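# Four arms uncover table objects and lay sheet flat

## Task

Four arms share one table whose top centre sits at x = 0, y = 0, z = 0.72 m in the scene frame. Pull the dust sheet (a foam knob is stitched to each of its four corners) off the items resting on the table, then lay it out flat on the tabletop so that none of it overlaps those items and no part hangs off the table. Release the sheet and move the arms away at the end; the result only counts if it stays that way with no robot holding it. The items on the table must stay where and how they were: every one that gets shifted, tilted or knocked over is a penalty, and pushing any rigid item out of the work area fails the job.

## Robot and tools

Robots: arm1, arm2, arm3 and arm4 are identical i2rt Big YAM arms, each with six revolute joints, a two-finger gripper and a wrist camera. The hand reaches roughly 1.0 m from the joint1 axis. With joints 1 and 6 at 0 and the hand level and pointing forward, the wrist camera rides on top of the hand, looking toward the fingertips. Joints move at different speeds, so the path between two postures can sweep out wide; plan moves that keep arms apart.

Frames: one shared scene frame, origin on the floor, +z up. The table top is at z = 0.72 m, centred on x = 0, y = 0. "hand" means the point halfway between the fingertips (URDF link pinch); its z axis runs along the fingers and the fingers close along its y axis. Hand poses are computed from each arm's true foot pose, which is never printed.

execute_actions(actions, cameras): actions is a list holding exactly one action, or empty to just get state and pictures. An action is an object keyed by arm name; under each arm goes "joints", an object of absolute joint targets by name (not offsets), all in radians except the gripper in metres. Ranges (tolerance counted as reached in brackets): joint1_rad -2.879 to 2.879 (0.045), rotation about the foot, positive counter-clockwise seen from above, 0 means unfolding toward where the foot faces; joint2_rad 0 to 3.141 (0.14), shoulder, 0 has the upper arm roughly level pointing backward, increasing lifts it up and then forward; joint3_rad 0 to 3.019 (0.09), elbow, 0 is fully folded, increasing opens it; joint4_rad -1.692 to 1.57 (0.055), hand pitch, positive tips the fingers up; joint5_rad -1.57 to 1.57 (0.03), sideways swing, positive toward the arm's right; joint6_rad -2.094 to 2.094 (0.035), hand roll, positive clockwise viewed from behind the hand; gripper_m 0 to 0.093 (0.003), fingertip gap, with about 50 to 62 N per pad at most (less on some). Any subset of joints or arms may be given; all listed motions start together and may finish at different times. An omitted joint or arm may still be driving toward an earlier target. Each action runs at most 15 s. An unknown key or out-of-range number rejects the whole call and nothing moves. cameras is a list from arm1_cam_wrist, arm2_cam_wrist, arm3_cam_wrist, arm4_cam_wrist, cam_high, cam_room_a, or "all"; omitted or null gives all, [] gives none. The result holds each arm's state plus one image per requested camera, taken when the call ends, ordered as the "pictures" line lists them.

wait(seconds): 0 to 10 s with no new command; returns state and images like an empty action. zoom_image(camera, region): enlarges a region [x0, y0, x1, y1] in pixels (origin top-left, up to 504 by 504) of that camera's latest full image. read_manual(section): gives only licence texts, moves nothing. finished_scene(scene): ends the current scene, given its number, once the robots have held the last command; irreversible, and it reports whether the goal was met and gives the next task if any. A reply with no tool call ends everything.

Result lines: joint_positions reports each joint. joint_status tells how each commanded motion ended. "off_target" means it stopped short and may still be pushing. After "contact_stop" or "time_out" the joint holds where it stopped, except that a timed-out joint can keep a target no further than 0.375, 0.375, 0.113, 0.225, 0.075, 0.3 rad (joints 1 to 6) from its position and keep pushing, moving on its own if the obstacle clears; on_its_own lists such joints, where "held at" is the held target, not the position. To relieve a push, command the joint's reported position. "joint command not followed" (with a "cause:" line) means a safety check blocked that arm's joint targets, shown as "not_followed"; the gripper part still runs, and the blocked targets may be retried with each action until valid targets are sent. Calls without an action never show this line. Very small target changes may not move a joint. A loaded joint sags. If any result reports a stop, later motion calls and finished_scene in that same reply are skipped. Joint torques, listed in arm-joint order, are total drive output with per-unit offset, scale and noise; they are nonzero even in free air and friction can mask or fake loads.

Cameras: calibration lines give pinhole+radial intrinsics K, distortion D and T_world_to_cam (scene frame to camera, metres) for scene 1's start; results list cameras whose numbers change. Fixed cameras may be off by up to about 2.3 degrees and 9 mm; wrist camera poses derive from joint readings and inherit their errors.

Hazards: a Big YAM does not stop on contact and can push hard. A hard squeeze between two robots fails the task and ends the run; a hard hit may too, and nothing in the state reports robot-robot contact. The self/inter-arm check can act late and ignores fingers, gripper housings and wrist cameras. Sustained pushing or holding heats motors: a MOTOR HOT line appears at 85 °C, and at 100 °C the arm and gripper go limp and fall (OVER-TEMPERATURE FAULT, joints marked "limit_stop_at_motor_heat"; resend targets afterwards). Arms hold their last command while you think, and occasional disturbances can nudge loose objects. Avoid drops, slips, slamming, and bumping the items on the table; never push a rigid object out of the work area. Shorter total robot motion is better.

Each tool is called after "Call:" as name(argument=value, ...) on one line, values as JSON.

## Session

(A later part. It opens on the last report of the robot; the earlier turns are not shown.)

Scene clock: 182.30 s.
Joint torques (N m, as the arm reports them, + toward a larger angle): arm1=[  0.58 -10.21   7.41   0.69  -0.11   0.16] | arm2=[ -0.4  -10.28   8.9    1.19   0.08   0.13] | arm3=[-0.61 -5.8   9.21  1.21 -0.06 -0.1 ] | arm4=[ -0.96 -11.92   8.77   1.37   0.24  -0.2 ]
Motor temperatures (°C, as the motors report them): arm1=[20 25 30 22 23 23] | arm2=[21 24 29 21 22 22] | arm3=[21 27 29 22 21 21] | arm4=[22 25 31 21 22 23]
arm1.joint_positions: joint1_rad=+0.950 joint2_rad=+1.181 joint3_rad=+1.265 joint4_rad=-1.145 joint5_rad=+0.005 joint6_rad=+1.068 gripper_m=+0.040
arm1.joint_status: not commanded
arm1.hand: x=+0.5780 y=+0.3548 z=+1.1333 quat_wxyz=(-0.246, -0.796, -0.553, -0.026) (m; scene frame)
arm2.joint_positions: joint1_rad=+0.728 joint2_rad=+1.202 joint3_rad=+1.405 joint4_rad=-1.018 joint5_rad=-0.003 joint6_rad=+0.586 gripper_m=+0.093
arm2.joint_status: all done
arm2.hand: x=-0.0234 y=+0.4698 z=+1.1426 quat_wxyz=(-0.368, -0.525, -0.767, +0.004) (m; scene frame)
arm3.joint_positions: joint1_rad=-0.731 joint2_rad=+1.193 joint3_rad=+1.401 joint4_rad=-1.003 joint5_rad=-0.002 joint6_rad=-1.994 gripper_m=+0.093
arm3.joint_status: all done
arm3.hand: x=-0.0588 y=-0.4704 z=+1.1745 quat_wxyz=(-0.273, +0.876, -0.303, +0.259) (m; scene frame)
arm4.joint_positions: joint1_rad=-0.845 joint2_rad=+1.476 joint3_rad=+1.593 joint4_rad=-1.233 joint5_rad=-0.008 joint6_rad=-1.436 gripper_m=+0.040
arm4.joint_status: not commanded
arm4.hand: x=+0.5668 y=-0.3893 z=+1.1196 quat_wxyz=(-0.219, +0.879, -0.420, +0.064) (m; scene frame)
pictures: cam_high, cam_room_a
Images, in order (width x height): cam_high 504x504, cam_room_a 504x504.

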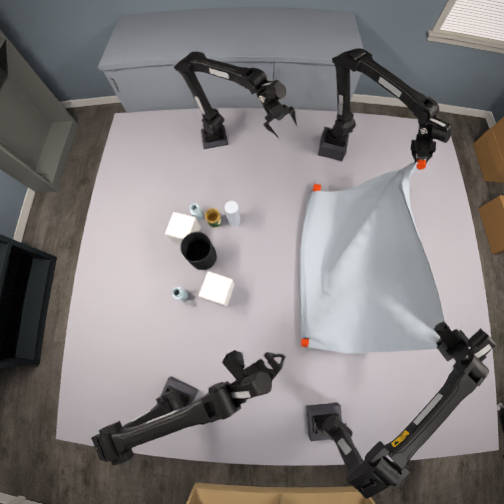

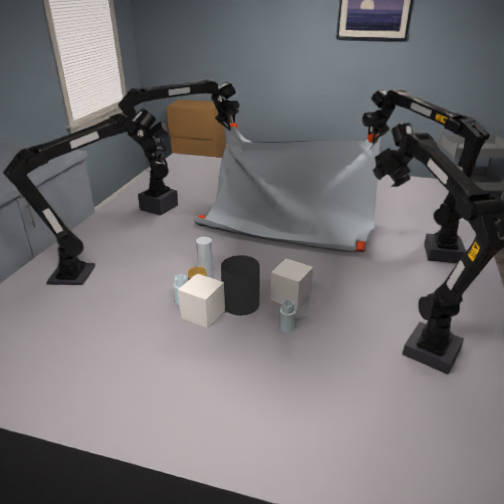

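Call:
execute_actions(actions=[{"arm1":{"joints":{"joint1_rad":1.265,"joint2_rad":2.01,"joint3_rad":1.29,"joint4_rad":-0.55,"joint6_rad":1.5}},"arm4":{"joints":{"joint1_rad":-1.12,"joint2_rad":2.19,"joint3_rad":1.77,"joint4_rad":-0.83,"joint6_rad":-1.65}}}], cameras=["cam_room_a","cam_high","arm1_cam_wrist","arm4_cam_wrist"])

Scene clock: 195.50 s.
Joint torques (N m, as the arm reports them, + toward a larger angle): arm1=[  1.   -19.16   6.97   0.8   -0.31   0.02] | arm2=[ -0.41 -10.35   8.79   1.21   0.07   0.14] | arm3=[ 0.91 -5.85  9.08  1.03  0.01 -0.1 ] | arm4=[  0.8  -20.57   8.65   0.72   0.32  -0.24]
Motor temperatures (°C, as the motors report them): arm1=[20 25 29 22 23 23] | arm2=[21 24 29 21 22 22] | arm3=[21 26 29 22 21 21] | arm4=[22 25 30 21 22 23]
arm1.joint_positions: joint1_rad=+1.254 joint2_rad=+1.984 joint3_rad=+1.268 joint4_rad=-0.552 joint5_rad=+0.010 joint6_rad=+1.486 gripper_m=+0.040
arm1.joint_status: all done
arm1.hand: x=+0.7960 y=+0.3768 z=+0.7735 quat_wxyz=(-0.132, -0.843, -0.517, -0.065) (m; scene frame)
arm2.joint_positions: joint1_rad=+0.728 joint2_rad=+1.202 joint3_rad=+1.405 joint4_rad=-1.018 joint5_rad=-0.003 joint6_rad=+0.586 gripper_m=+0.093
arm2.joint_status: not commanded
arm2.hand: x=-0.0234 y=+0.4698 z=+1.1426 quat_wxyz=(-0.368, -0.525, -0.767, +0.004) (m; scene frame)
arm3.joint_positions: joint1_rad=-0.731 joint2_rad=+1.193 joint3_rad=+1.401 joint4_rad=-1.003 joint5_rad=-0.002 joint6_rad=-1.994 gripper_m=+0.093
arm3.joint_status: not commanded
arm3.hand: x=-0.0588 y=-0.4704 z=+1.1745 quat_wxyz=(-0.273, +0.876, -0.303, +0.259) (m; scene frame)
arm4.joint_positions: joint1_rad=-1.113 joint2_rad=+2.210 joint3_rad=+1.751 joint4_rad=-0.830 joint5_rad=-0.010 joint6_rad=-1.637 gripper_m=+0.040
arm4.joint_status: all done
arm4.hand: x=+0.8045 y=-0.4102 z=+0.7698 quat_wxyz=(-0.125, +0.878, -0.457, +0.067) (m; scene frame)
pictures: arm1_cam_wrist, arm4_cam_wrist, cam_high, cam_room_a
camera_calibration (this result's frames):
arm1_cam_wrist: T_world_to_cam=[[-0.852832, 0.43246, -0.292669, 0.743071], [0.219564, 0.805495, 0.550426, -0.899486], [0.473781, 0.405162, -0.781905, 0.199097], [0, 0, 0, 1]] pos_world=[0.736881, 0.322517, 0.868249]
arm4_cam_wrist: T_world_to_cam=[[0.787351, 0.55842, 0.261239, -0.610683], [0.340267, -0.746973, 0.571183, -1.01593], [0.514098, -0.360831, -0.778141, 0.164184], [0, 0, 0, 1]] pos_world=[0.742103, -0.358613, 0.867575]
Images, in order (width x height): arm1_cam_wrist 504x504, arm4_cam_wrist 504x504, cam_high 504x504, cam_room_a 504x504.

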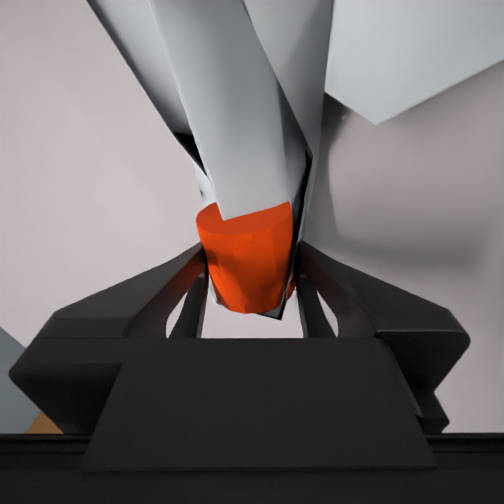

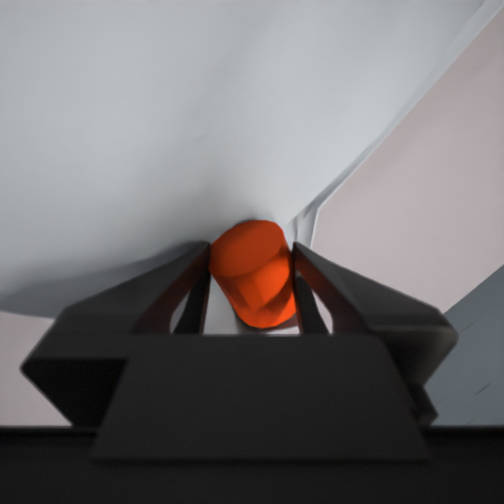

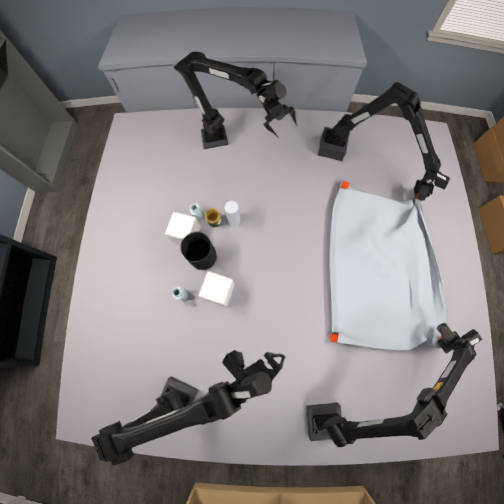

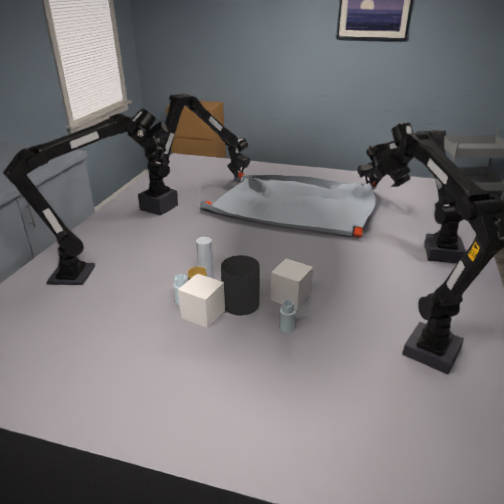

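Corner B is twisted; I'll release it and see whether it relaxes.

Call:
execute_actions(actions=[{"arm1":{"joints":{"gripper_m":0.093}},"arm4":{"joints":{"gripper_m":0.093}}}], cameras=[])

Call:
execute_actions(actions=[{"arm1":{"joints":{"joint2_rad":1.4}},"arm4":{"joints":{"joint2_rad":1.6}}}], cameras=["cam_room_a","cam_high"])

Call:
zoom_image(camera="cam_high", region=[280, 150, 500, 370])

Scene clock: 200.93 s.
Joint torques (N m, as the arm reports them, + toward a larger angle): arm1=[  0.58 -19.5    6.93   0.69   0.13   0.  ] | arm2=[ -0.39 -10.36   8.79   1.22   0.07   0.14] | arm3=[ 1.22 -6.32  8.94  1.27  0.01 -0.06] | arm4=[  0.53 -21.09   8.71   0.73  -0.03  -0.21]
Motor temperatures (°C, as the motors report them): arm1=[20 26 29 22 23 23] | arm2=[21 24 29 21 22 22] | arm3=[21 26 29 22 21 21] | arm4=[22 25 30 21 22 23]
arm1.joint_positions: joint1_rad=+1.264 joint2_rad=+1.988 joint3_rad=+1.271 joint4_rad=-0.549 joint5_rad=+0.000 joint6_rad=+1.487 gripper_m=+0.093
arm1.joint_status: all done
arm1.hand: x=+0.8011 y=+0.3826 z=+0.7724 quat_wxyz=(-0.130, -0.841, -0.521, -0.070) (m; scene frame)
arm2.joint_positions: joint1_rad=+0.728 joint2_rad=+1.202 joint3_rad=+1.405 joint4_rad=-1.018 joint5_rad=-0.003 joint6_rad=+0.586 gripper_m=+0.093
arm2.joint_status: not commanded
arm2.hand: x=-0.0234 y=+0.4698 z=+1.1426 quat_wxyz=(-0.368, -0.525, -0.767, +0.004) (m; scene frame)
arm3.joint_positions: joint1_rad=-0.731 joint2_rad=+1.193 joint3_rad=+1.401 joint4_rad=-1.003 joint5_rad=-0.002 joint6_rad=-1.994 gripper_m=+0.093
arm3.joint_status: not commanded
arm3.hand: x=-0.0588 y=-0.4704 z=+1.1745 quat_wxyz=(-0.273, +0.876, -0.303, +0.259) (m; scene frame)
arm4.joint_positions: joint1_rad=-1.113 joint2_rad=+2.210 joint3_rad=+1.751 joint4_rad=-0.830 joint5_rad=-0.003 joint6_rad=-1.637 gripper_m=+0.093
arm4.joint_status: all done
arm4.hand: x=+0.8053 y=-0.4115 z=+0.7698 quat_wxyz=(-0.123, +0.878, -0.457, +0.070) (m; scene frame)
pictures: none
No camera images: the call's "cameras" was empty. Leave "cameras" out to get every camera's image.

Scene clock: 202.87 s.
Joint torques (N m, as the arm reports them, + toward a larger angle): arm1=[  0.18 -14.97   9.74   1.54   0.11  -0.02] | arm2=[ -0.46 -10.38   8.78   1.22   0.08   0.14] | arm3=[ 0.89 -6.74  9.07  1.07  0.01 -0.14] | arm4=[  0.49 -14.15   9.32   1.41   0.    -0.16]
Motor temperatures (°C, as the motors report them): arm1=[20 26 29 22 23 23] | arm2=[21 24 29 21 22 22] | arm3=[21 26 29 22 21 21] | arm4=[22 25 30 21 22 23]
arm1.joint_positions: joint1_rad=+1.264 joint2_rad=+1.397 joint3_rad=+1.271 joint4_rad=-0.549 joint5_rad=+0.000 joint6_rad=+1.488 gripper_m=+0.093
arm1.joint_status: all done
arm1.hand: x=+0.7982 y=+0.3817 z=+1.1218 quat_wxyz=(-0.381, -0.769, -0.475, -0.198) (m; scene frame)
arm2.joint_positions: joint1_rad=+0.728 joint2_rad=+1.202 joint3_rad=+1.405 joint4_rad=-1.018 joint5_rad=-0.003 joint6_rad=+0.586 gripper_m=+0.093
arm2.joint_status: not commanded
arm2.hand: x=-0.0234 y=+0.4698 z=+1.1426 quat_wxyz=(-0.368, -0.525, -0.767, +0.004) (m; scene frame)
arm3.joint_positions: joint1_rad=-0.731 joint2_rad=+1.193 joint3_rad=+1.401 joint4_rad=-1.003 joint5_rad=-0.002 joint6_rad=-1.994 gripper_m=+0.093
arm3.joint_status: not commanded
arm3.hand: x=-0.0588 y=-0.4704 z=+1.1745 quat_wxyz=(-0.273, +0.876, -0.303, +0.259) (m; scene frame)
arm4.joint_positions: joint1_rad=-1.113 joint2_rad=+1.608 joint3_rad=+1.760 joint4_rad=-0.830 joint5_rad=-0.002 joint6_rad=-1.637 gripper_m=+0.093
arm4.joint_status: all done
arm4.hand: x=+0.7716 y=-0.4349 z=+1.1911 quat_wxyz=(-0.372, +0.799, -0.417, +0.222) (m; scene frame)
pictures: cam_high, cam_room_a
Images, in order (width x height): cam_high 504x504, cam_room_a 504x504.

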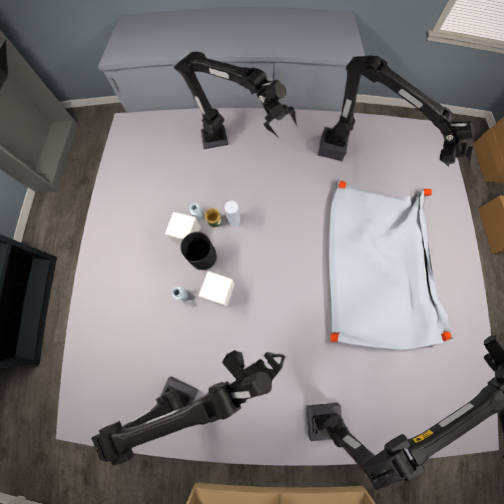

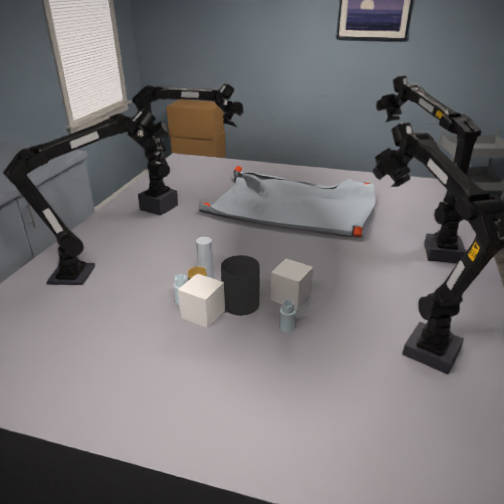

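Region (280, 150, 500, 370) of cam_high's 504x504 image, scaled by 2.291, with more detail than that image has.

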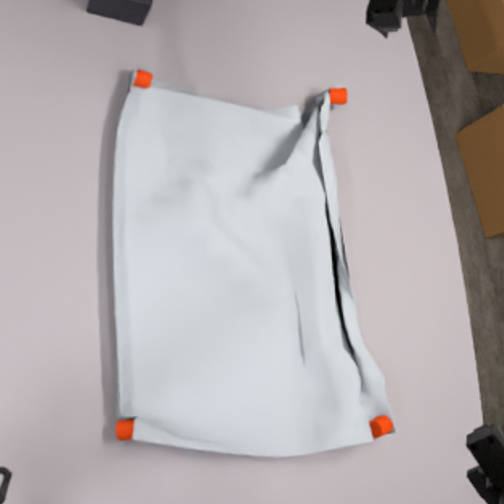

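Call:
execute_actions(actions=[{"arm1":{"joints":{"joint1_rad":0.4435,"joint2_rad":1.17,"joint3_rad":0.57,"joint4_rad":-0.955,"joint6_rad":-1.2}},"arm4":{"joints":{"joint1_rad":-0.273,"joint2_rad":1.50,"joint3_rad":0.99,"joint4_rad":-1.037,"joint6_rad":1.38}},"arm2":{"joints":{"joint1_rad":-0.2,"joint2_rad":0.6}},"arm3":{"joints":{"joint1_rad":0.3,"joint2_rad":0.6}}}], cameras=["cam_high","arm1_cam_wrist","arm4_cam_wrist"])

Scene clock: 220.63 s.
Joint torques (N m, as the arm reports them, + toward a larger angle): arm1=[-0.29 -7.13  5.61  0.07 -0.12 -0.14] | arm2=[-0.46  2.1   7.19  1.57 -0.11  0.12] | arm3=[ 0.89  2.95  7.8   1.61  0.02 -0.03] | arm4=[  1.45 -10.96   7.03   0.28   0.14   0.02]
Motor temperatures (°C, as the motors report them): arm1=[20 26 30 22 23 23] | arm2=[21 24 29 21 22 22] | arm3=[21 25 29 22 21 21] | arm4=[22 25 30 21 22 23]
arm1.joint_positions: joint1_rad=+0.446 joint2_rad=+1.178 joint3_rad=+0.577 joint4_rad=-0.951 joint5_rad=+0.001 joint6_rad=-1.188 gripper_m=+0.093
arm1.joint_status: all done
arm1.hand: x=+0.3421 y=+0.4385 z=+0.8554 quat_wxyz=(+0.000, -0.086, -0.996, +0.004) (m; scene frame)
arm2.joint_positions: joint1_rad=-0.191 joint2_rad=+0.607 joint3_rad=+1.400 joint4_rad=-1.018 joint5_rad=+0.002 joint6_rad=+0.586 gripper_m=+0.093
arm2.joint_status: all done
arm2.hand: x=-0.4160 y=+0.4967 z=+1.3566 quat_wxyz=(-0.554, -0.683, -0.381, +0.286) (m; scene frame)
arm3.joint_positions: joint1_rad=+0.287 joint2_rad=+0.606 joint3_rad=+1.392 joint4_rad=-1.003 joint5_rad=-0.002 joint6_rad=-1.994 gripper_m=+0.093
arm3.joint_status: all done
arm3.hand: x=-0.4753 y=-0.4368 z=+1.3837 quat_wxyz=(-0.605, +0.769, +0.136, +0.152) (m; scene frame)
arm4.joint_positions: joint1_rad=-0.282 joint2_rad=+1.513 joint3_rad=+0.986 joint4_rad=-1.033 joint5_rad=-0.002 joint6_rad=+1.366 gripper_m=+0.093
arm4.joint_status: all done
arm4.hand: x=+0.2731 y=-0.3882 z=+0.8567 quat_wxyz=(+0.000, +0.005, -1.000, -0.009) (m; scene frame)
pictures: arm1_cam_wrist, arm4_cam_wrist, cam_high
camera_calibration (this result's frames):
arm1_cam_wrist: T_world_to_cam=[[-0.17441, -0.984658, 0.00554881, 0.487417], [-0.788656, 0.143062, 0.597959, -0.299835], [-0.589579, 0.0999139, -0.801507, 0.967647], [0, 0, 0, 1]] pos_world=[0.419048, 0.426152, 0.952161]
arm4_cam_wrist: T_world_to_cam=[[0.0151256, -0.999164, -0.0379837, -0.364683], [-0.808357, -0.0345779, 0.587676, -0.292155], [-0.588498, 0.0218155, -0.808204, 0.988362], [0, 0, 0, 1]] pos_world=[0.350999, -0.396042, 0.956639]
Images, in order (width x height): arm1_cam_wrist 504x504, arm4_cam_wrist 504x504, cam_high 504x504.

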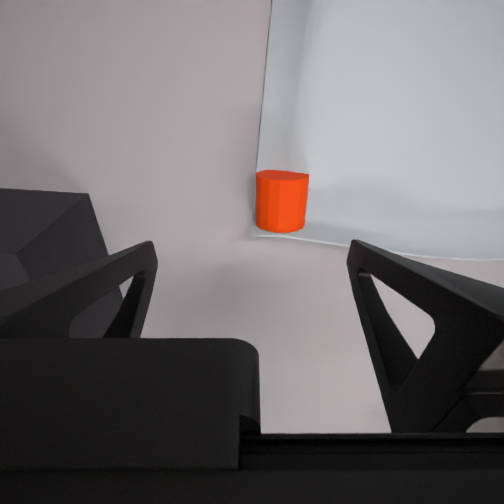

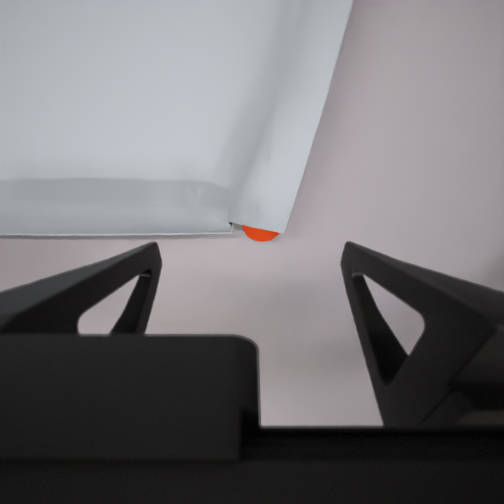

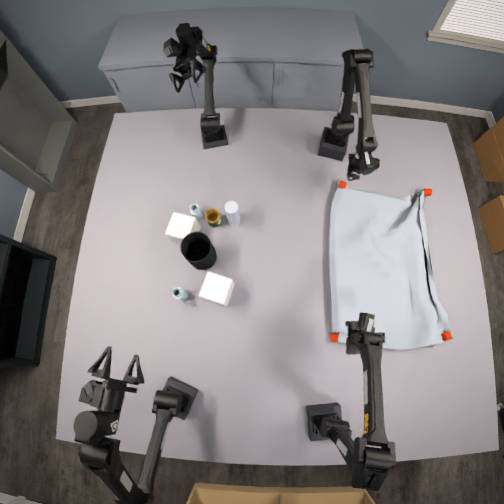

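Call:
execute_actions(actions=[{"arm1":{"joints":{"joint1_rad":0.31,"joint2_rad":1.544,"joint3_rad":0.486,"joint4_rad":-0.513,"joint6_rad":-1.35}},"arm4":{"joints":{"joint1_rad":-0.19,"joint2_rad":1.68,"joint3_rad":0.85,"joint4_rad":-0.728,"joint6_rad":1.46}}}], cameras=["arm1_cam_wrist","arm4_cam_wrist"])

Scene clock: 230.87 s.
Joint torques (N m, as the arm reports them, + toward a larger angle): arm1=[-0.06 -7.83  3.13  0.42 -0.22 -0.15] | arm2=[-0.43  2.    7.17  1.55 -0.11  0.12] | arm3=[ 0.17  2.06  8.21  1.56  0.12 -0.08] | arm4=[  1.42 -11.85   5.85   0.76   0.1    0.06]
Motor temperatures (°C, as the motors report them): arm1=[20 25 29 22 23 23] | arm2=[21 23 28 21 22 22] | arm3=[21 25 29 22 21 21] | arm4=[22 25 30 21 22 23]
arm1.joint_positions: joint1_rad=+0.310 joint2_rad=+1.526 joint3_rad=+0.495 joint4_rad=-0.522 joint5_rad=+0.004 joint6_rad=-1.336 gripper_m=+0.093
arm1.joint_status: all done
arm1.hand: x=+0.3077 y=+0.4202 z=+0.7492 quat_wxyz=(+0.003, -0.080, -0.997, +0.005) (m; scene frame)
arm2.joint_positions: joint1_rad=-0.191 joint2_rad=+0.607 joint3_rad=+1.400 joint4_rad=-1.018 joint5_rad=+0.002 joint6_rad=+0.586 gripper_m=+0.093
arm2.joint_status: not commanded
arm2.hand: x=-0.4160 y=+0.4967 z=+1.3566 quat_wxyz=(-0.554, -0.683, -0.381, +0.286) (m; scene frame)
arm3.joint_positions: joint1_rad=+0.287 joint2_rad=+0.606 joint3_rad=+1.392 joint4_rad=-1.003 joint5_rad=-0.002 joint6_rad=-1.994 gripper_m=+0.093
arm3.joint_status: not commanded
arm3.hand: x=-0.4753 y=-0.4368 z=+1.3837 quat_wxyz=(-0.605, +0.769, +0.136, +0.152) (m; scene frame)
arm4.joint_positions: joint1_rad=-0.192 joint2_rad=+1.696 joint3_rad=+0.841 joint4_rad=-0.739 joint5_rad=-0.001 joint6_rad=+1.447 gripper_m=+0.093
arm4.joint_status: all done
arm4.hand: x=+0.2356 y=-0.4016 z=+0.7457 quat_wxyz=(+0.002, +0.009, -1.000, +0.009) (m; scene frame)
pictures: arm1_cam_wrist, arm4_cam_wrist
camera_calibration (this result's frames):
arm1_cam_wrist: T_world_to_cam=[[-0.162743, -0.986648, 0.00629301, 0.460737], [-0.787323, 0.133704, 0.601869, -0.260268], [-0.594675, 0.0929951, -0.79857, 0.866309], [0, 0, 0, 1]] pos_world=[0.385238, 0.408822, 0.845556]
arm4_cam_wrist: T_world_to_cam=[[0.0238707, -0.999709, -0.00350589, -0.409642], [-0.805802, -0.021316, 0.591801, -0.256114], [-0.591703, -0.0113016, -0.806077, 0.862742], [0, 0, 0, 1]] pos_world=[0.313888, -0.405231, 0.845568]
Images, in order (width x height): arm1_cam_wrist 504x504, arm4_cam_wrist 504x504.

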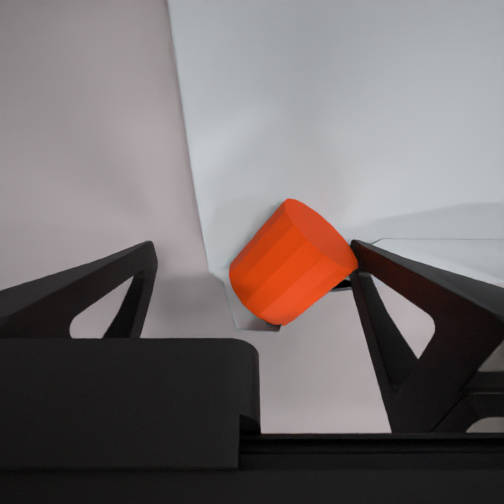

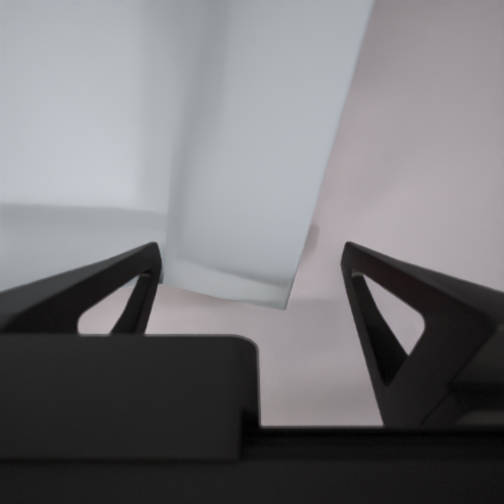

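Call:
execute_actions(actions=[{"arm1":{"joints":{"joint1_rad":0.28,"joint2_rad":1.55,"joint4_rad":-0.44,"joint6_rad":-0.8}},"arm4":{"joints":{"joint1_rad":-0.105}}}], cameras=["arm1_cam_wrist","arm4_cam_wrist"])

Call:
execute_actions(actions=[{"arm1":{"joints":{"gripper_m":0}},"arm4":{"joints":{"gripper_m":0}}}], cameras=["arm1_cam_wrist","arm4_cam_wrist","cam_high"])

Scene clock: 238.27 s.
Joint torques (N m, as the arm reports them, + toward a larger angle): arm1=[-0.65 -8.59  3.2   0.87 -0.11  0.06] | arm2=[-0.47  2.02  7.17  1.54 -0.11  0.12] | arm3=[ 0.36  3.69  8.03  1.58  0.   -0.04] | arm4=[  1.65 -11.53   5.82   0.64   0.05   0.03]
Motor temperatures (°C, as the motors report them): arm1=[20 25 28 22 23 23] | arm2=[21 23 28 21 22 22] | arm3=[21 25 28 22 21 21] | arm4=[22 25 29 21 22 23]
arm1.joint_positions: joint1_rad=+0.284 joint2_rad=+1.538 joint3_rad=+0.495 joint4_rad=-0.451 joint5_rad=+0.002 joint6_rad=-0.812 gripper_m=+0.093
arm1.joint_status: all done
arm1.hand: x=+0.3016 y=+0.4050 z=+0.7467 quat_wxyz=(-0.011, -0.348, -0.937, +0.032) (m; scene frame)
arm2.joint_positions: joint1_rad=-0.191 joint2_rad=+0.607 joint3_rad=+1.400 joint4_rad=-1.018 joint5_rad=+0.002 joint6_rad=+0.586 gripper_m=+0.093
arm2.joint_status: not commanded
arm2.hand: x=-0.4160 y=+0.4967 z=+1.3566 quat_wxyz=(-0.554, -0.683, -0.381, +0.286) (m; scene frame)
arm3.joint_positions: joint1_rad=+0.287 joint2_rad=+0.606 joint3_rad=+1.392 joint4_rad=-1.003 joint5_rad=-0.002 joint6_rad=-1.994 gripper_m=+0.093
arm3.joint_status: not commanded
arm3.hand: x=-0.4753 y=-0.4368 z=+1.3837 quat_wxyz=(-0.605, +0.769, +0.136, +0.152) (m; scene frame)
arm4.joint_positions: joint1_rad=-0.110 joint2_rad=+1.696 joint3_rad=+0.841 joint4_rad=-0.737 joint5_rad=+0.000 joint6_rad=+1.449 gripper_m=+0.093
arm4.joint_status: all done
arm4.hand: x=+0.2046 y=-0.3991 z=+0.7458 quat_wxyz=(+0.001, +0.049, -0.999, +0.008) (m; scene frame)
pictures: arm1_cam_wrist, arm4_cam_wrist
camera_calibration (this result's frames):
arm1_cam_wrist: T_world_to_cam=[[-0.654171, -0.754799, 0.0483672, 0.467618], [-0.606032, 0.561351, 0.563569, -0.460817], [-0.452532, 0.339358, -0.824652, 0.738933], [0, 0, 0, 1]] pos_world=[0.361023, 0.360875, 0.846447]
arm4_cam_wrist: T_world_to_cam=[[0.10343, -0.994622, -0.00535427, -0.419285], [-0.802331, -0.0866127, 0.590562, -0.306836], [-0.58785, -0.0567858, -0.806974, 0.826242], [0, 0, 0, 1]] pos_world=[0.282889, -0.396687, 0.845717]
Images, in order (width x height): arm1_cam_wrist 504x504, arm4_cam_wrist 504x504.

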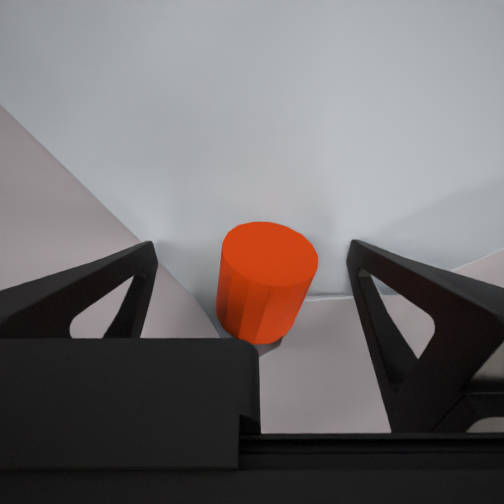

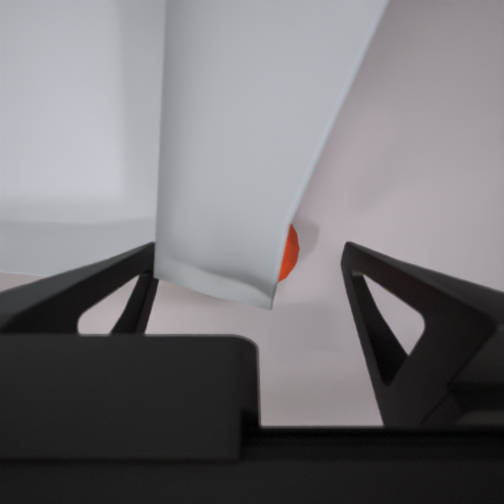

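Scene clock: 239.00 s.
Joint torques (N m, as the arm reports them, + toward a larger angle): arm1=[-0.15 -8.54  3.2   0.84 -0.13  0.04] | arm2=[-0.49  2.02  7.16  1.57 -0.11  0.12] | arm3=[ 0.65  2.48  8.14  1.5   0.09 -0.07] | arm4=[  1.15 -11.59   5.89   0.65   0.06  -0.19]
Motor temperatures (°C, as the motors report them): arm1=[20 25 28 22 23 23] | arm2=[21 23 28 21 22 22] | arm3=[21 25 28 22 21 21] | arm4=[22 25 29 21 22 23]
arm1.joint_positions: joint1_rad=+0.284 joint2_rad=+1.538 joint3_rad=+0.495 joint4_rad=-0.448 joint5_rad=+0.002 joint6_rad=-0.811 gripper_m=+0.039
arm1.joint_status: gripper_m off_target (ended at +0.039, target +0.000)
arm1.hand: x=+0.3016 y=+0.4042 z=+0.7468 quat_wxyz=(-0.011, -0.348, -0.937, +0.033) (m; scene frame)
arm2.joint_positions: joint1_rad=-0.191 joint2_rad=+0.607 joint3_rad=+1.400 joint4_rad=-1.018 joint5_rad=+0.002 joint6_rad=+0.586 gripper_m=+0.093
arm2.joint_status: not commanded
arm2.hand: x=-0.4160 y=+0.4967 z=+1.3566 quat_wxyz=(-0.554, -0.683, -0.381, +0.286) (m; scene frame)
arm3.joint_positions: joint1_rad=+0.287 joint2_rad=+0.606 joint3_rad=+1.392 joint4_rad=-1.003 joint5_rad=-0.002 joint6_rad=-1.994 gripper_m=+0.093
arm3.joint_status: not commanded
arm3.hand: x=-0.4753 y=-0.4368 z=+1.3837 quat_wxyz=(-0.605, +0.769, +0.136, +0.152) (m; scene frame)
arm4.joint_positions: joint1_rad=-0.110 joint2_rad=+1.696 joint3_rad=+0.841 joint4_rad=-0.734 joint5_rad=+0.000 joint6_rad=+1.466 gripper_m=+0.040
arm4.joint_status: gripper_m off_target (ended at +0.040, target +0.000)
arm4.hand: x=+0.2047 y=-0.3984 z=+0.7457 quat_wxyz=(+0.001, +0.041, -0.999, +0.006) (m; scene frame)
pictures: arm1_cam_wrist, arm4_cam_wrist, cam_high
camera_calibration (this result's frames):
arm1_cam_wrist: T_world_to_cam=[[-0.654748, -0.754156, 0.0505384, 0.465367], [-0.605721, 0.563522, 0.561734, -0.460005], [-0.452114, 0.337182, -0.825773, 0.740835], [0, 0, 0, 1]] pos_world=[0.361006, 0.360386, 0.846643]
arm4_cam_wrist: T_world_to_cam=[[0.0863417, -0.996234, -0.00795392, -0.41384], [-0.803892, -0.0743832, 0.590106, -0.301229], [-0.588475, -0.0445567, -0.807287, 0.831513], [0, 0, 0, 1]] pos_world=[0.282901, -0.397638, 0.845735]
Images, in order (width x height): arm1_cam_wrist 504x504, arm4_cam_wrist 504x504, cam_high 504x504.

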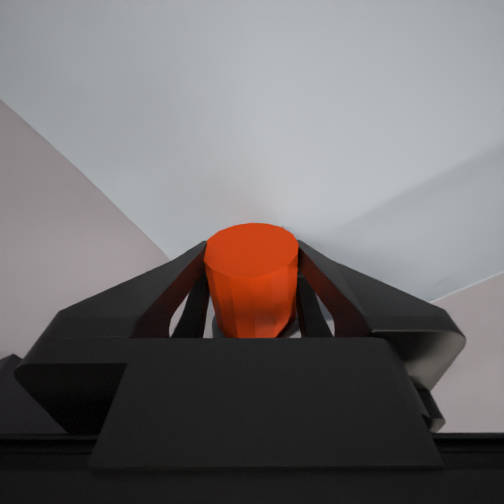

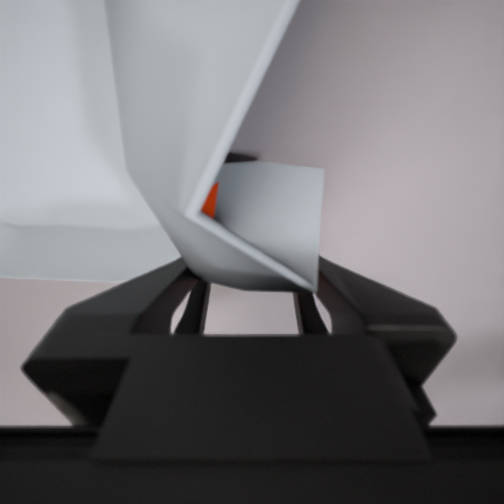

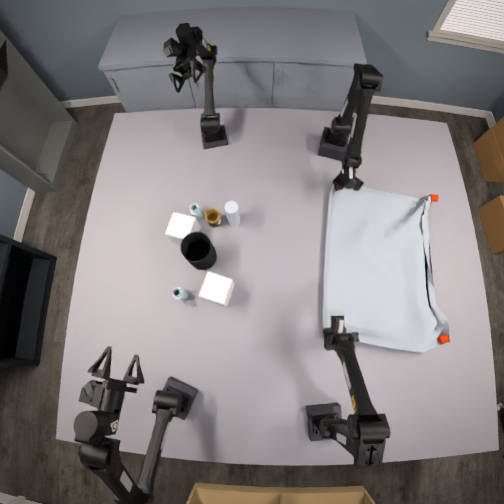

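Call:
execute_actions(actions=[])

Scene clock: 255.77 s.
Joint torques (N m, as the arm reports them, + toward a larger angle): arm1=[-0.25 -8.28  3.04  0.76 -0.12  0.06] | arm2=[-0.41  1.99  7.17  1.55 -0.11  0.12] | arm3=[ 0.56  2.92  7.93  1.67  0.04 -0.06] | arm4=[  1.6  -11.86   5.86   0.62   0.08  -0.17]
Motor temperatures (°C, as the motors report them): arm1=[20 25 27 22 23 23] | arm2=[21 23 28 21 22 22] | arm3=[21 25 28 22 21 21] | arm4=[22 24 29 21 22 23]
arm1.joint_positions: joint1_rad=+0.284 joint2_rad=+1.538 joint3_rad=+0.495 joint4_rad=-0.448 joint5_rad=+0.002 joint6_rad=-0.811 gripper_m=+0.039
arm1.joint_status: gripper_m off_target (ended at +0.039, target +0.000)
arm1.hand: x=+0.3016 y=+0.4042 z=+0.7468 quat_wxyz=(-0.011, -0.348, -0.937, +0.033) (m; scene frame)
arm2.joint_positions: joint1_rad=-0.191 joint2_rad=+0.607 joint3_rad=+1.400 joint4_rad=-1.018 joint5_rad=+0.002 joint6_rad=+0.586 gripper_m=+0.093
arm2.joint_status: not commanded
arm2.hand: x=-0.4160 y=+0.4967 z=+1.3566 quat_wxyz=(-0.554, -0.683, -0.381, +0.286) (m; scene frame)
arm3.joint_positions: joint1_rad=+0.287 joint2_rad=+0.606 joint3_rad=+1.392 joint4_rad=-1.003 joint5_rad=-0.002 joint6_rad=-1.994 gripper_m=+0.093
arm3.joint_status: not commanded
arm3.hand: x=-0.4753 y=-0.4368 z=+1.3837 quat_wxyz=(-0.605, +0.769, +0.136, +0.152) (m; scene frame)
arm4.joint_positions: joint1_rad=-0.110 joint2_rad=+1.696 joint3_rad=+0.841 joint4_rad=-0.734 joint5_rad=+0.000 joint6_rad=+1.466 gripper_m=+0.040
arm4.joint_status: gripper_m off_target (ended at +0.040, target +0.000)
arm4.hand: x=+0.2047 y=-0.3984 z=+0.7457 quat_wxyz=(+0.001, +0.041, -0.999, +0.006) (m; scene frame)
pictures: arm1_cam_wrist, arm2_cam_wrist, arm3_cam_wrist, arm4_cam_wrist, cam_high, cam_room_a
camera_calibration (this result's frames):
arm1_cam_wrist: T_world_to_cam=[[-0.654748, -0.754156, 0.0505384, 0.465367], [-0.605721, 0.563522, 0.561734, -0.460005], [-0.452114, 0.337182, -0.825773, 0.740835], [0, 0, 0, 1]] pos_world=[0.361006, 0.360386, 0.846643]
arm2_cam_wrist: T_world_to_cam=[[-0.826412, 0.0974867, -0.554563, 0.359836], [0.435054, 0.735795, -0.518973, 0.522664], [0.357452, -0.670151, -0.650482, 1.48575], [0, 0, 0, 1]] pos_world=[-0.461099, 0.576024, 1.43725]
arm3_cam_wrist: T_world_to_cam=[[-0.386302, 0.24115, 0.890291, -1.31218], [0.701569, -0.549804, 0.453338, -0.531391], [0.598808, 0.799726, 0.0432073, 0.695156], [0, 0, 0, 1]] pos_world=[-0.550354, -0.531664, 1.37908]
arm4_cam_wrist: T_world_to_cam=[[0.0859618, -0.996267, -0.00795287, -0.413776], [-0.803923, -0.0740762, 0.590102, -0.301097], [-0.588488, -0.0443327, -0.80729, 0.831607], [0, 0, 0, 1]] pos_world=[0.282901, -0.397668, 0.845735]
Images, in order (width x height): arm1_cam_wrist 504x504, arm2_cam_wrist 504x504, arm3_cam_wrist 504x504, arm4_cam_wrist 504x504, cam_high 504x504, cam_room_a 504x504.

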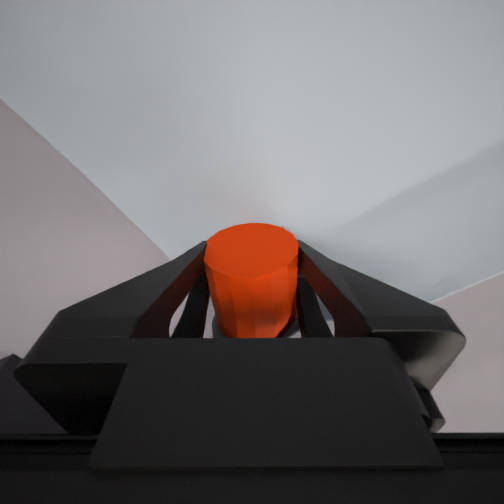

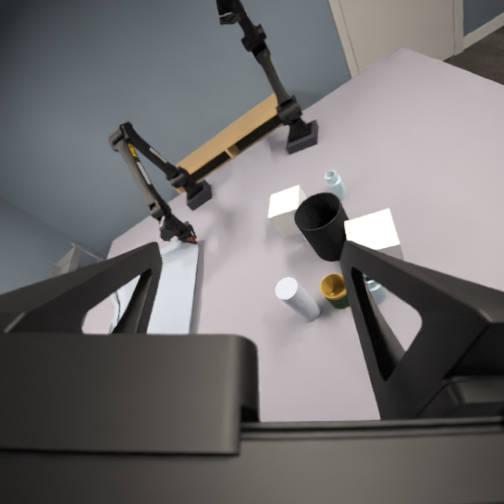

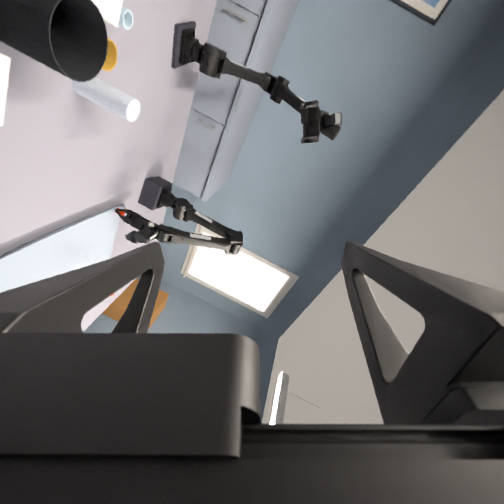

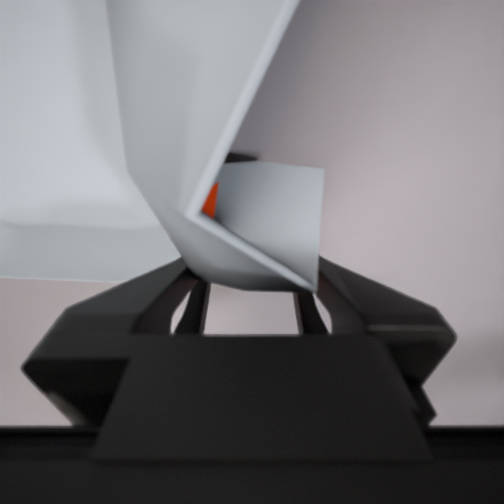

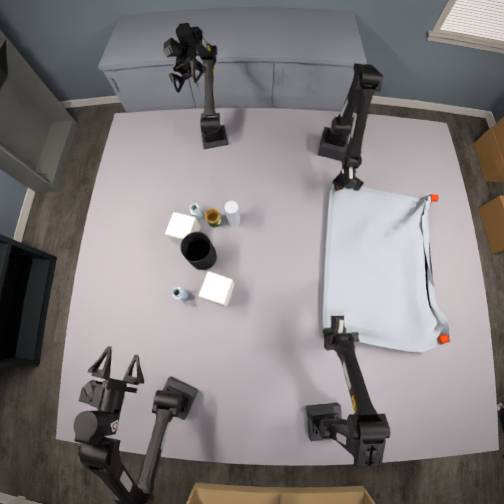

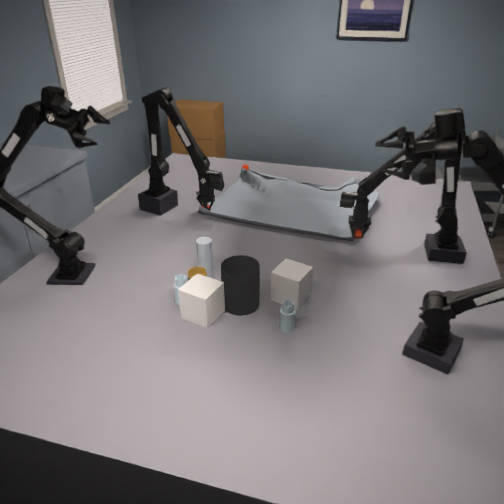

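Call:
execute_actions(actions=[{"arm1":{"joints":{"joint2_rad":1.47,"joint3_rad":0.5,"joint4_rad":-0.55}},"arm4":{"joints":{"joint2_rad":1.63,"joint3_rad":0.88,"joint4_rad":-0.83}}}], cameras=[])

Call:
execute_actions(actions=[{"arm1":{"joints":{"joint1_rad":-0.435,"joint2_rad":1.58,"joint3_rad":0.72,"joint4_rad":-0.68,"joint6_rad":-1.53}},"arm4":{"joints":{"joint1_rad":0.285,"joint2_rad":1.644,"joint3_rad":0.93,"joint4_rad":-0.84,"joint6_rad":1.86}}}], cameras=["cam_high","arm4_cam_wrist","arm1_cam_wrist"])

Scene clock: 264.97 s.
Joint torques (N m, as the arm reports them, + toward a larger angle): arm1=[-0.16 -8.46  4.42 -0.56 -0.1   0.05] | arm2=[-0.52  1.97  7.17  1.55 -0.11  0.12] | arm3=[ 1.02  3.12  8.16  1.59  0.07 -0.02] | arm4=[  1.56 -11.39   7.38  -0.35   0.06  -0.15]
Motor temperatures (°C, as the motors report them): arm1=[20 25 27 22 23 23] | arm2=[21 23 28 21 22 22] | arm3=[21 25 28 22 21 21] | arm4=[22 24 29 21 22 23]
arm1.joint_positions: joint1_rad=+0.284 joint2_rad=+1.463 joint3_rad=+0.495 joint4_rad=-0.529 joint5_rad=+0.002 joint6_rad=-0.811 gripper_m=+0.039
arm1.joint_status: all done
arm1.hand: x=+0.3014 y=+0.4100 z=+0.7652 quat_wxyz=(-0.010, -0.348, -0.937, +0.030) (m; scene frame)
arm2.joint_positions: joint1_rad=-0.191 joint2_rad=+0.607 joint3_rad=+1.400 joint4_rad=-1.018 joint5_rad=+0.002 joint6_rad=+0.586 gripper_m=+0.093
arm2.joint_status: not commanded
arm2.hand: x=-0.4160 y=+0.4967 z=+1.3566 quat_wxyz=(-0.554, -0.683, -0.381, +0.286) (m; scene frame)
arm3.joint_positions: joint1_rad=+0.287 joint2_rad=+0.606 joint3_rad=+1.392 joint4_rad=-1.003 joint5_rad=-0.002 joint6_rad=-1.994 gripper_m=+0.093
arm3.joint_status: not commanded
arm3.hand: x=-0.4753 y=-0.4368 z=+1.3837 quat_wxyz=(-0.605, +0.769, +0.136, +0.152) (m; scene frame)
arm4.joint_positions: joint1_rad=-0.110 joint2_rad=+1.644 joint3_rad=+0.854 joint4_rad=-0.808 joint5_rad=+0.000 joint6_rad=+1.466 gripper_m=+0.040
arm4.joint_status: all done
arm4.hand: x=+0.2046 y=-0.4014 z=+0.7683 quat_wxyz=(+0.001, +0.041, -0.999, +0.011) (m; scene frame)
pictures: none
No camera images: the call's "cameras" was empty. Leave "cameras" out to get every camera's image.

Scene clock: 266.67 s.
Joint torques (N m, as the arm reports them, + toward a larger angle): arm1=[ -0.87 -12.37   5.4   -0.3    0.29  -0.11] | arm2=[-0.52  2.    7.18  1.57 -0.11  0.12] | arm3=[ 0.19  2.94  7.85  1.48  0.1  -0.11] | arm4=[  0.44 -10.54   7.48   0.03  -0.04   0.  ]
Motor temperatures (°C, as the motors report them): arm1=[20 25 27 22 23 23] | arm2=[21 23 28 21 22 22] | arm3=[21 25 28 22 21 21] | arm4=[22 24 29 21 22 23]
arm1.joint_positions: joint1_rad=-0.425 joint2_rad=+1.583 joint3_rad=+0.706 joint4_rad=-0.669 joint5_rad=-0.007 joint6_rad=-1.527 gripper_m=+0.039
arm1.joint_status: all done
arm1.hand: x=+0.0772 y=+0.4203 z=+0.7806 quat_wxyz=(+0.004, -0.345, -0.938, +0.009) (m; scene frame)
arm2.joint_positions: joint1_rad=-0.191 joint2_rad=+0.607 joint3_rad=+1.400 joint4_rad=-1.018 joint5_rad=+0.002 joint6_rad=+0.586 gripper_m=+0.093
arm2.joint_status: not commanded
arm2.hand: x=-0.4160 y=+0.4967 z=+1.3566 quat_wxyz=(-0.554, -0.683, -0.381, +0.286) (m; scene frame)
arm3.joint_positions: joint1_rad=+0.287 joint2_rad=+0.606 joint3_rad=+1.392 joint4_rad=-1.003 joint5_rad=-0.002 joint6_rad=-1.994 gripper_m=+0.093
arm3.joint_status: not commanded
arm3.hand: x=-0.4753 y=-0.4368 z=+1.3837 quat_wxyz=(-0.605, +0.769, +0.136, +0.152) (m; scene frame)
arm4.joint_positions: joint1_rad=+0.292 joint2_rad=+1.644 joint3_rad=+0.907 joint4_rad=-0.831 joint5_rad=+0.003 joint6_rad=+1.851 gripper_m=+0.040
arm4.joint_status: all done
arm4.hand: x=+0.0480 y=-0.4081 z=+0.7829 quat_wxyz=(+0.000, +0.049, -0.999, -0.005) (m; scene frame)
pictures: arm1_cam_wrist, arm4_cam_wrist, cam_high
camera_calibration (this result's frames):
arm1_cam_wrist: T_world_to_cam=[[-0.649971, -0.759773, 0.0168108, 0.357211], [-0.601669, 0.527978, 0.59936, -0.638715], [-0.464253, 0.379453, -0.800303, 0.625187], [0, 0, 0, 1]] pos_world=[0.138127, 0.371399, 0.877155]
arm4_cam_wrist: T_world_to_cam=[[0.103433, -0.994179, -0.0301747, -0.392305], [-0.803445, -0.101396, 0.586682, -0.458184], [-0.586326, -0.0364386, -0.809255, 0.77358], [0, 0, 0, 1]] pos_world=[0.126022, -0.408291, 0.882994]
Images, in order (width x height): arm1_cam_wrist 504x504, arm4_cam_wrist 504x504, cam_high 504x504.

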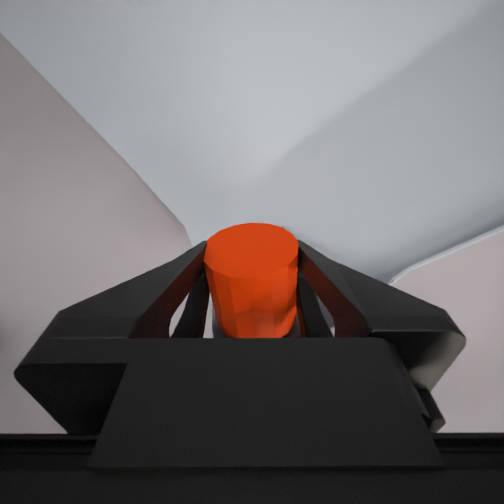

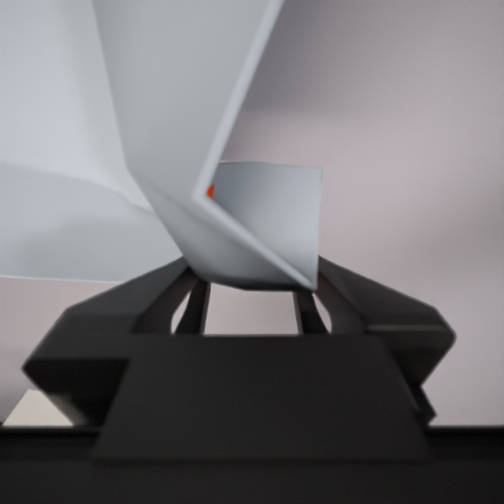

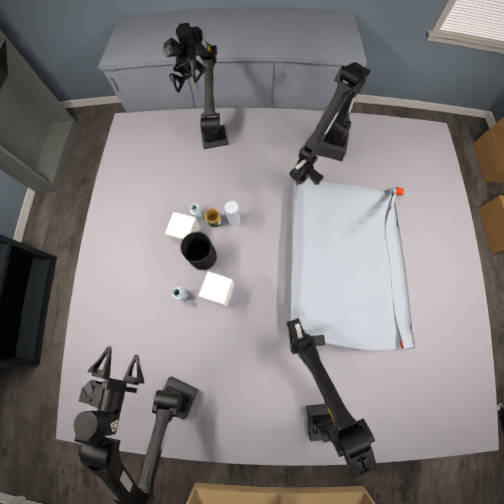

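Call:
execute_actions(actions=[{"arm1":{"joints":{"joint2_rad":1.66,"joint4_rad":-0.6}},"arm4":{"joints":{"joint2_rad":1.72,"joint4_rad":-0.76}}}], cameras=[])

Call:
execute_actions(actions=[{"arm1":{"joints":{"gripper_m":0.093}},"arm4":{"joints":{"gripper_m":0.093}}}], cameras=[])

Call:
execute_actions(actions=[{"arm1":{"joints":{"joint2_rad":1.1,"joint3_rad":0.8,"joint4_rad":-1.2}},"arm4":{"joints":{"joint2_rad":1.1,"joint3_rad":0.9,"joint4_rad":-1.2}}}], cameras=["cam_high","cam_room_a"])

Call:
zoom_image(camera="cam_high", region=[260, 160, 470, 370])

Scene clock: 274.87 s.
Joint torques (N m, as the arm reports them, + toward a larger angle): arm1=[ -0.67 -12.12   5.11   0.24   0.28  -0.07] | arm2=[-0.45  2.    7.19  1.56 -0.11  0.12] | arm3=[ 0.49  3.59  8.08  1.71  0.03 -0.05] | arm4=[  0.43 -10.81   7.17   0.41  -0.07  -0.04]
Motor temperatures (°C, as the motors report them): arm1=[20 25 27 22 23 23] | arm2=[21 23 28 21 22 22] | arm3=[21 25 28 22 21 21] | arm4=[22 24 29 21 22 23]
arm1.joint_positions: joint1_rad=-0.425 joint2_rad=+1.654 joint3_rad=+0.706 joint4_rad=-0.601 joint5_rad=-0.006 joint6_rad=-1.528 gripper_m=+0.039
arm1.joint_status: all done
arm1.hand: x=+0.0744 y=+0.4172 z=+0.7577 quat_wxyz=(+0.004, -0.345, -0.938, +0.007) (m; scene frame)
arm2.joint_positions: joint1_rad=-0.191 joint2_rad=+0.607 joint3_rad=+1.400 joint4_rad=-1.018 joint5_rad=+0.002 joint6_rad=+0.586 gripper_m=+0.093
arm2.joint_status: not commanded
arm2.hand: x=-0.4160 y=+0.4967 z=+1.3566 quat_wxyz=(-0.554, -0.683, -0.381, +0.286) (m; scene frame)
arm3.joint_positions: joint1_rad=+0.287 joint2_rad=+0.606 joint3_rad=+1.392 joint4_rad=-1.003 joint5_rad=-0.002 joint6_rad=-1.994 gripper_m=+0.093
arm3.joint_status: not commanded
arm3.hand: x=-0.4753 y=-0.4368 z=+1.3837 quat_wxyz=(-0.605, +0.769, +0.136, +0.152) (m; scene frame)
arm4.joint_positions: joint1_rad=+0.292 joint2_rad=+1.714 joint3_rad=+0.907 joint4_rad=-0.761 joint5_rad=+0.003 joint6_rad=+1.854 gripper_m=+0.040
arm4.joint_status: all done
arm4.hand: x=+0.0453 y=-0.4013 z=+0.7562 quat_wxyz=(+0.000, +0.048, -0.999, -0.005) (m; scene frame)
pictures: none
No camera images: the call's "cameras" was empty. Leave "cameras" out to get every camera's image.

Scene clock: 275.57 s.
Joint torques (N m, as the arm reports them, + toward a larger angle): arm1=[ -0.61 -11.85   4.95   0.34   0.06  -0.1 ] | arm2=[-0.5   2.01  7.16  1.57 -0.11  0.12] | arm3=[ 0.15  3.35  7.82  1.74  0.04 -0.02] | arm4=[  0.54 -11.11   7.04   0.44  -0.07  -0.04]
Motor temperatures (°C, as the motors report them): arm1=[20 25 27 22 23 23] | arm2=[21 23 28 21 22 22] | arm3=[21 25 28 22 21 21] | arm4=[22 24 29 21 22 23]
arm1.joint_positions: joint1_rad=-0.427 joint2_rad=+1.654 joint3_rad=+0.706 joint4_rad=-0.601 joint5_rad=-0.002 joint6_rad=-1.528 gripper_m=+0.093
arm1.joint_status: all done
arm1.hand: x=+0.0734 y=+0.4180 z=+0.7577 quat_wxyz=(+0.006, -0.346, -0.938, +0.007) (m; scene frame)
arm2.joint_positions: joint1_rad=-0.191 joint2_rad=+0.607 joint3_rad=+1.400 joint4_rad=-1.018 joint5_rad=+0.002 joint6_rad=+0.586 gripper_m=+0.093
arm2.joint_status: not commanded
arm2.hand: x=-0.4160 y=+0.4967 z=+1.3566 quat_wxyz=(-0.554, -0.683, -0.381, +0.286) (m; scene frame)
arm3.joint_positions: joint1_rad=+0.287 joint2_rad=+0.606 joint3_rad=+1.392 joint4_rad=-1.003 joint5_rad=-0.002 joint6_rad=-1.994 gripper_m=+0.093
arm3.joint_status: not commanded
arm3.hand: x=-0.4753 y=-0.4368 z=+1.3837 quat_wxyz=(-0.605, +0.769, +0.136, +0.152) (m; scene frame)
arm4.joint_positions: joint1_rad=+0.292 joint2_rad=+1.714 joint3_rad=+0.907 joint4_rad=-0.761 joint5_rad=+0.003 joint6_rad=+1.854 gripper_m=+0.093
arm4.joint_status: all done
arm4.hand: x=+0.0453 y=-0.4013 z=+0.7562 quat_wxyz=(+0.000, +0.048, -0.999, -0.005) (m; scene frame)
pictures: none
No camera images: the call's "cameras" was empty. Leave "cameras" out to get every camera's image.

Scene clock: 276.87 s.
Joint torques (N m, as the arm reports them, + toward a larger angle): arm1=[-0.46 -5.91  9.49 -0.23  0.04 -0.1 ] | arm2=[-0.49  2.02  7.16  1.56 -0.11  0.12] | arm3=[ 1.2   2.84  7.9   1.33 -0.03 -0.14] | arm4=[ 0.48 -5.81  8.18  0.44 -0.06 -0.05]
Motor temperatures (°C, as the motors report them): arm1=[20 25 28 22 23 23] | arm2=[21 23 28 21 22 22] | arm3=[21 25 28 22 21 21] | arm4=[22 24 29 21 22 23]
arm1.joint_positions: joint1_rad=-0.427 joint2_rad=+1.093 joint3_rad=+0.762 joint4_rad=-1.190 joint5_rad=-0.002 joint6_rad=-1.528 gripper_m=+0.093
arm1.joint_status: all done
arm1.hand: x=+0.1158 y=+0.4697 z=+0.9403 quat_wxyz=(+0.010, -0.346, -0.938, +0.020) (m; scene frame)
arm2.joint_positions: joint1_rad=-0.191 joint2_rad=+0.607 joint3_rad=+1.400 joint4_rad=-1.018 joint5_rad=+0.002 joint6_rad=+0.586 gripper_m=+0.093
arm2.joint_status: not commanded
arm2.hand: x=-0.4160 y=+0.4967 z=+1.3566 quat_wxyz=(-0.554, -0.683, -0.381, +0.286) (m; scene frame)
arm3.joint_positions: joint1_rad=+0.287 joint2_rad=+0.606 joint3_rad=+1.392 joint4_rad=-1.003 joint5_rad=-0.002 joint6_rad=-1.994 gripper_m=+0.093
arm3.joint_status: not commanded
arm3.hand: x=-0.4753 y=-0.4368 z=+1.3837 quat_wxyz=(-0.605, +0.769, +0.136, +0.152) (m; scene frame)
arm4.joint_positions: joint1_rad=+0.292 joint2_rad=+1.099 joint3_rad=+0.895 joint4_rad=-1.192 joint5_rad=+0.003 joint6_rad=+1.854 gripper_m=+0.093
arm4.joint_status: all done
arm4.hand: x=+0.0755 y=-0.4779 z=+0.9608 quat_wxyz=(+0.027, +0.047, -0.995, -0.086) (m; scene frame)
pictures: cam_high, cam_room_a
Images, in order (width x height): cam_high 504x504, cam_room_a 504x504.

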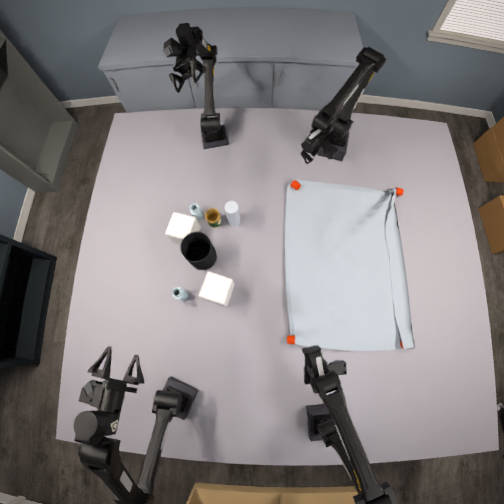

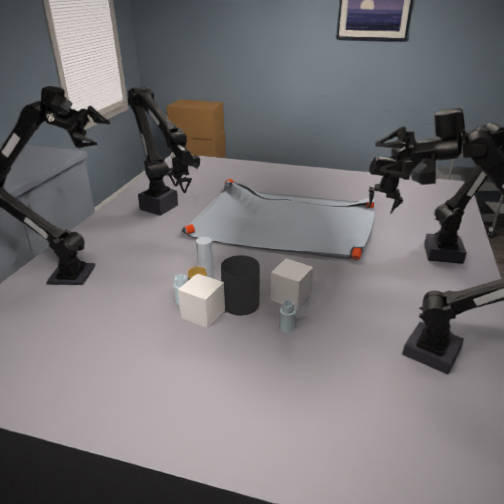

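Region (260, 160, 470, 370) of cam_high's 504x504 image, scaled by 2.400, with more detail than that image has.

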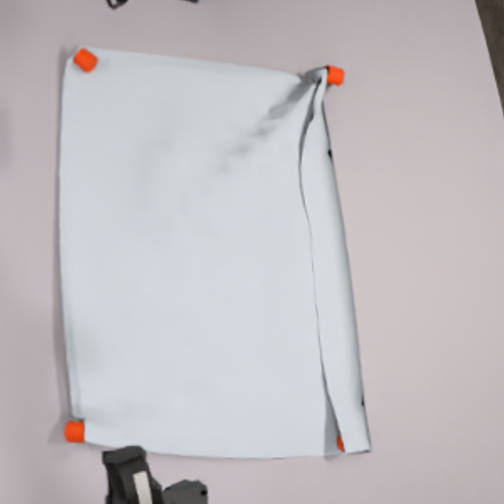

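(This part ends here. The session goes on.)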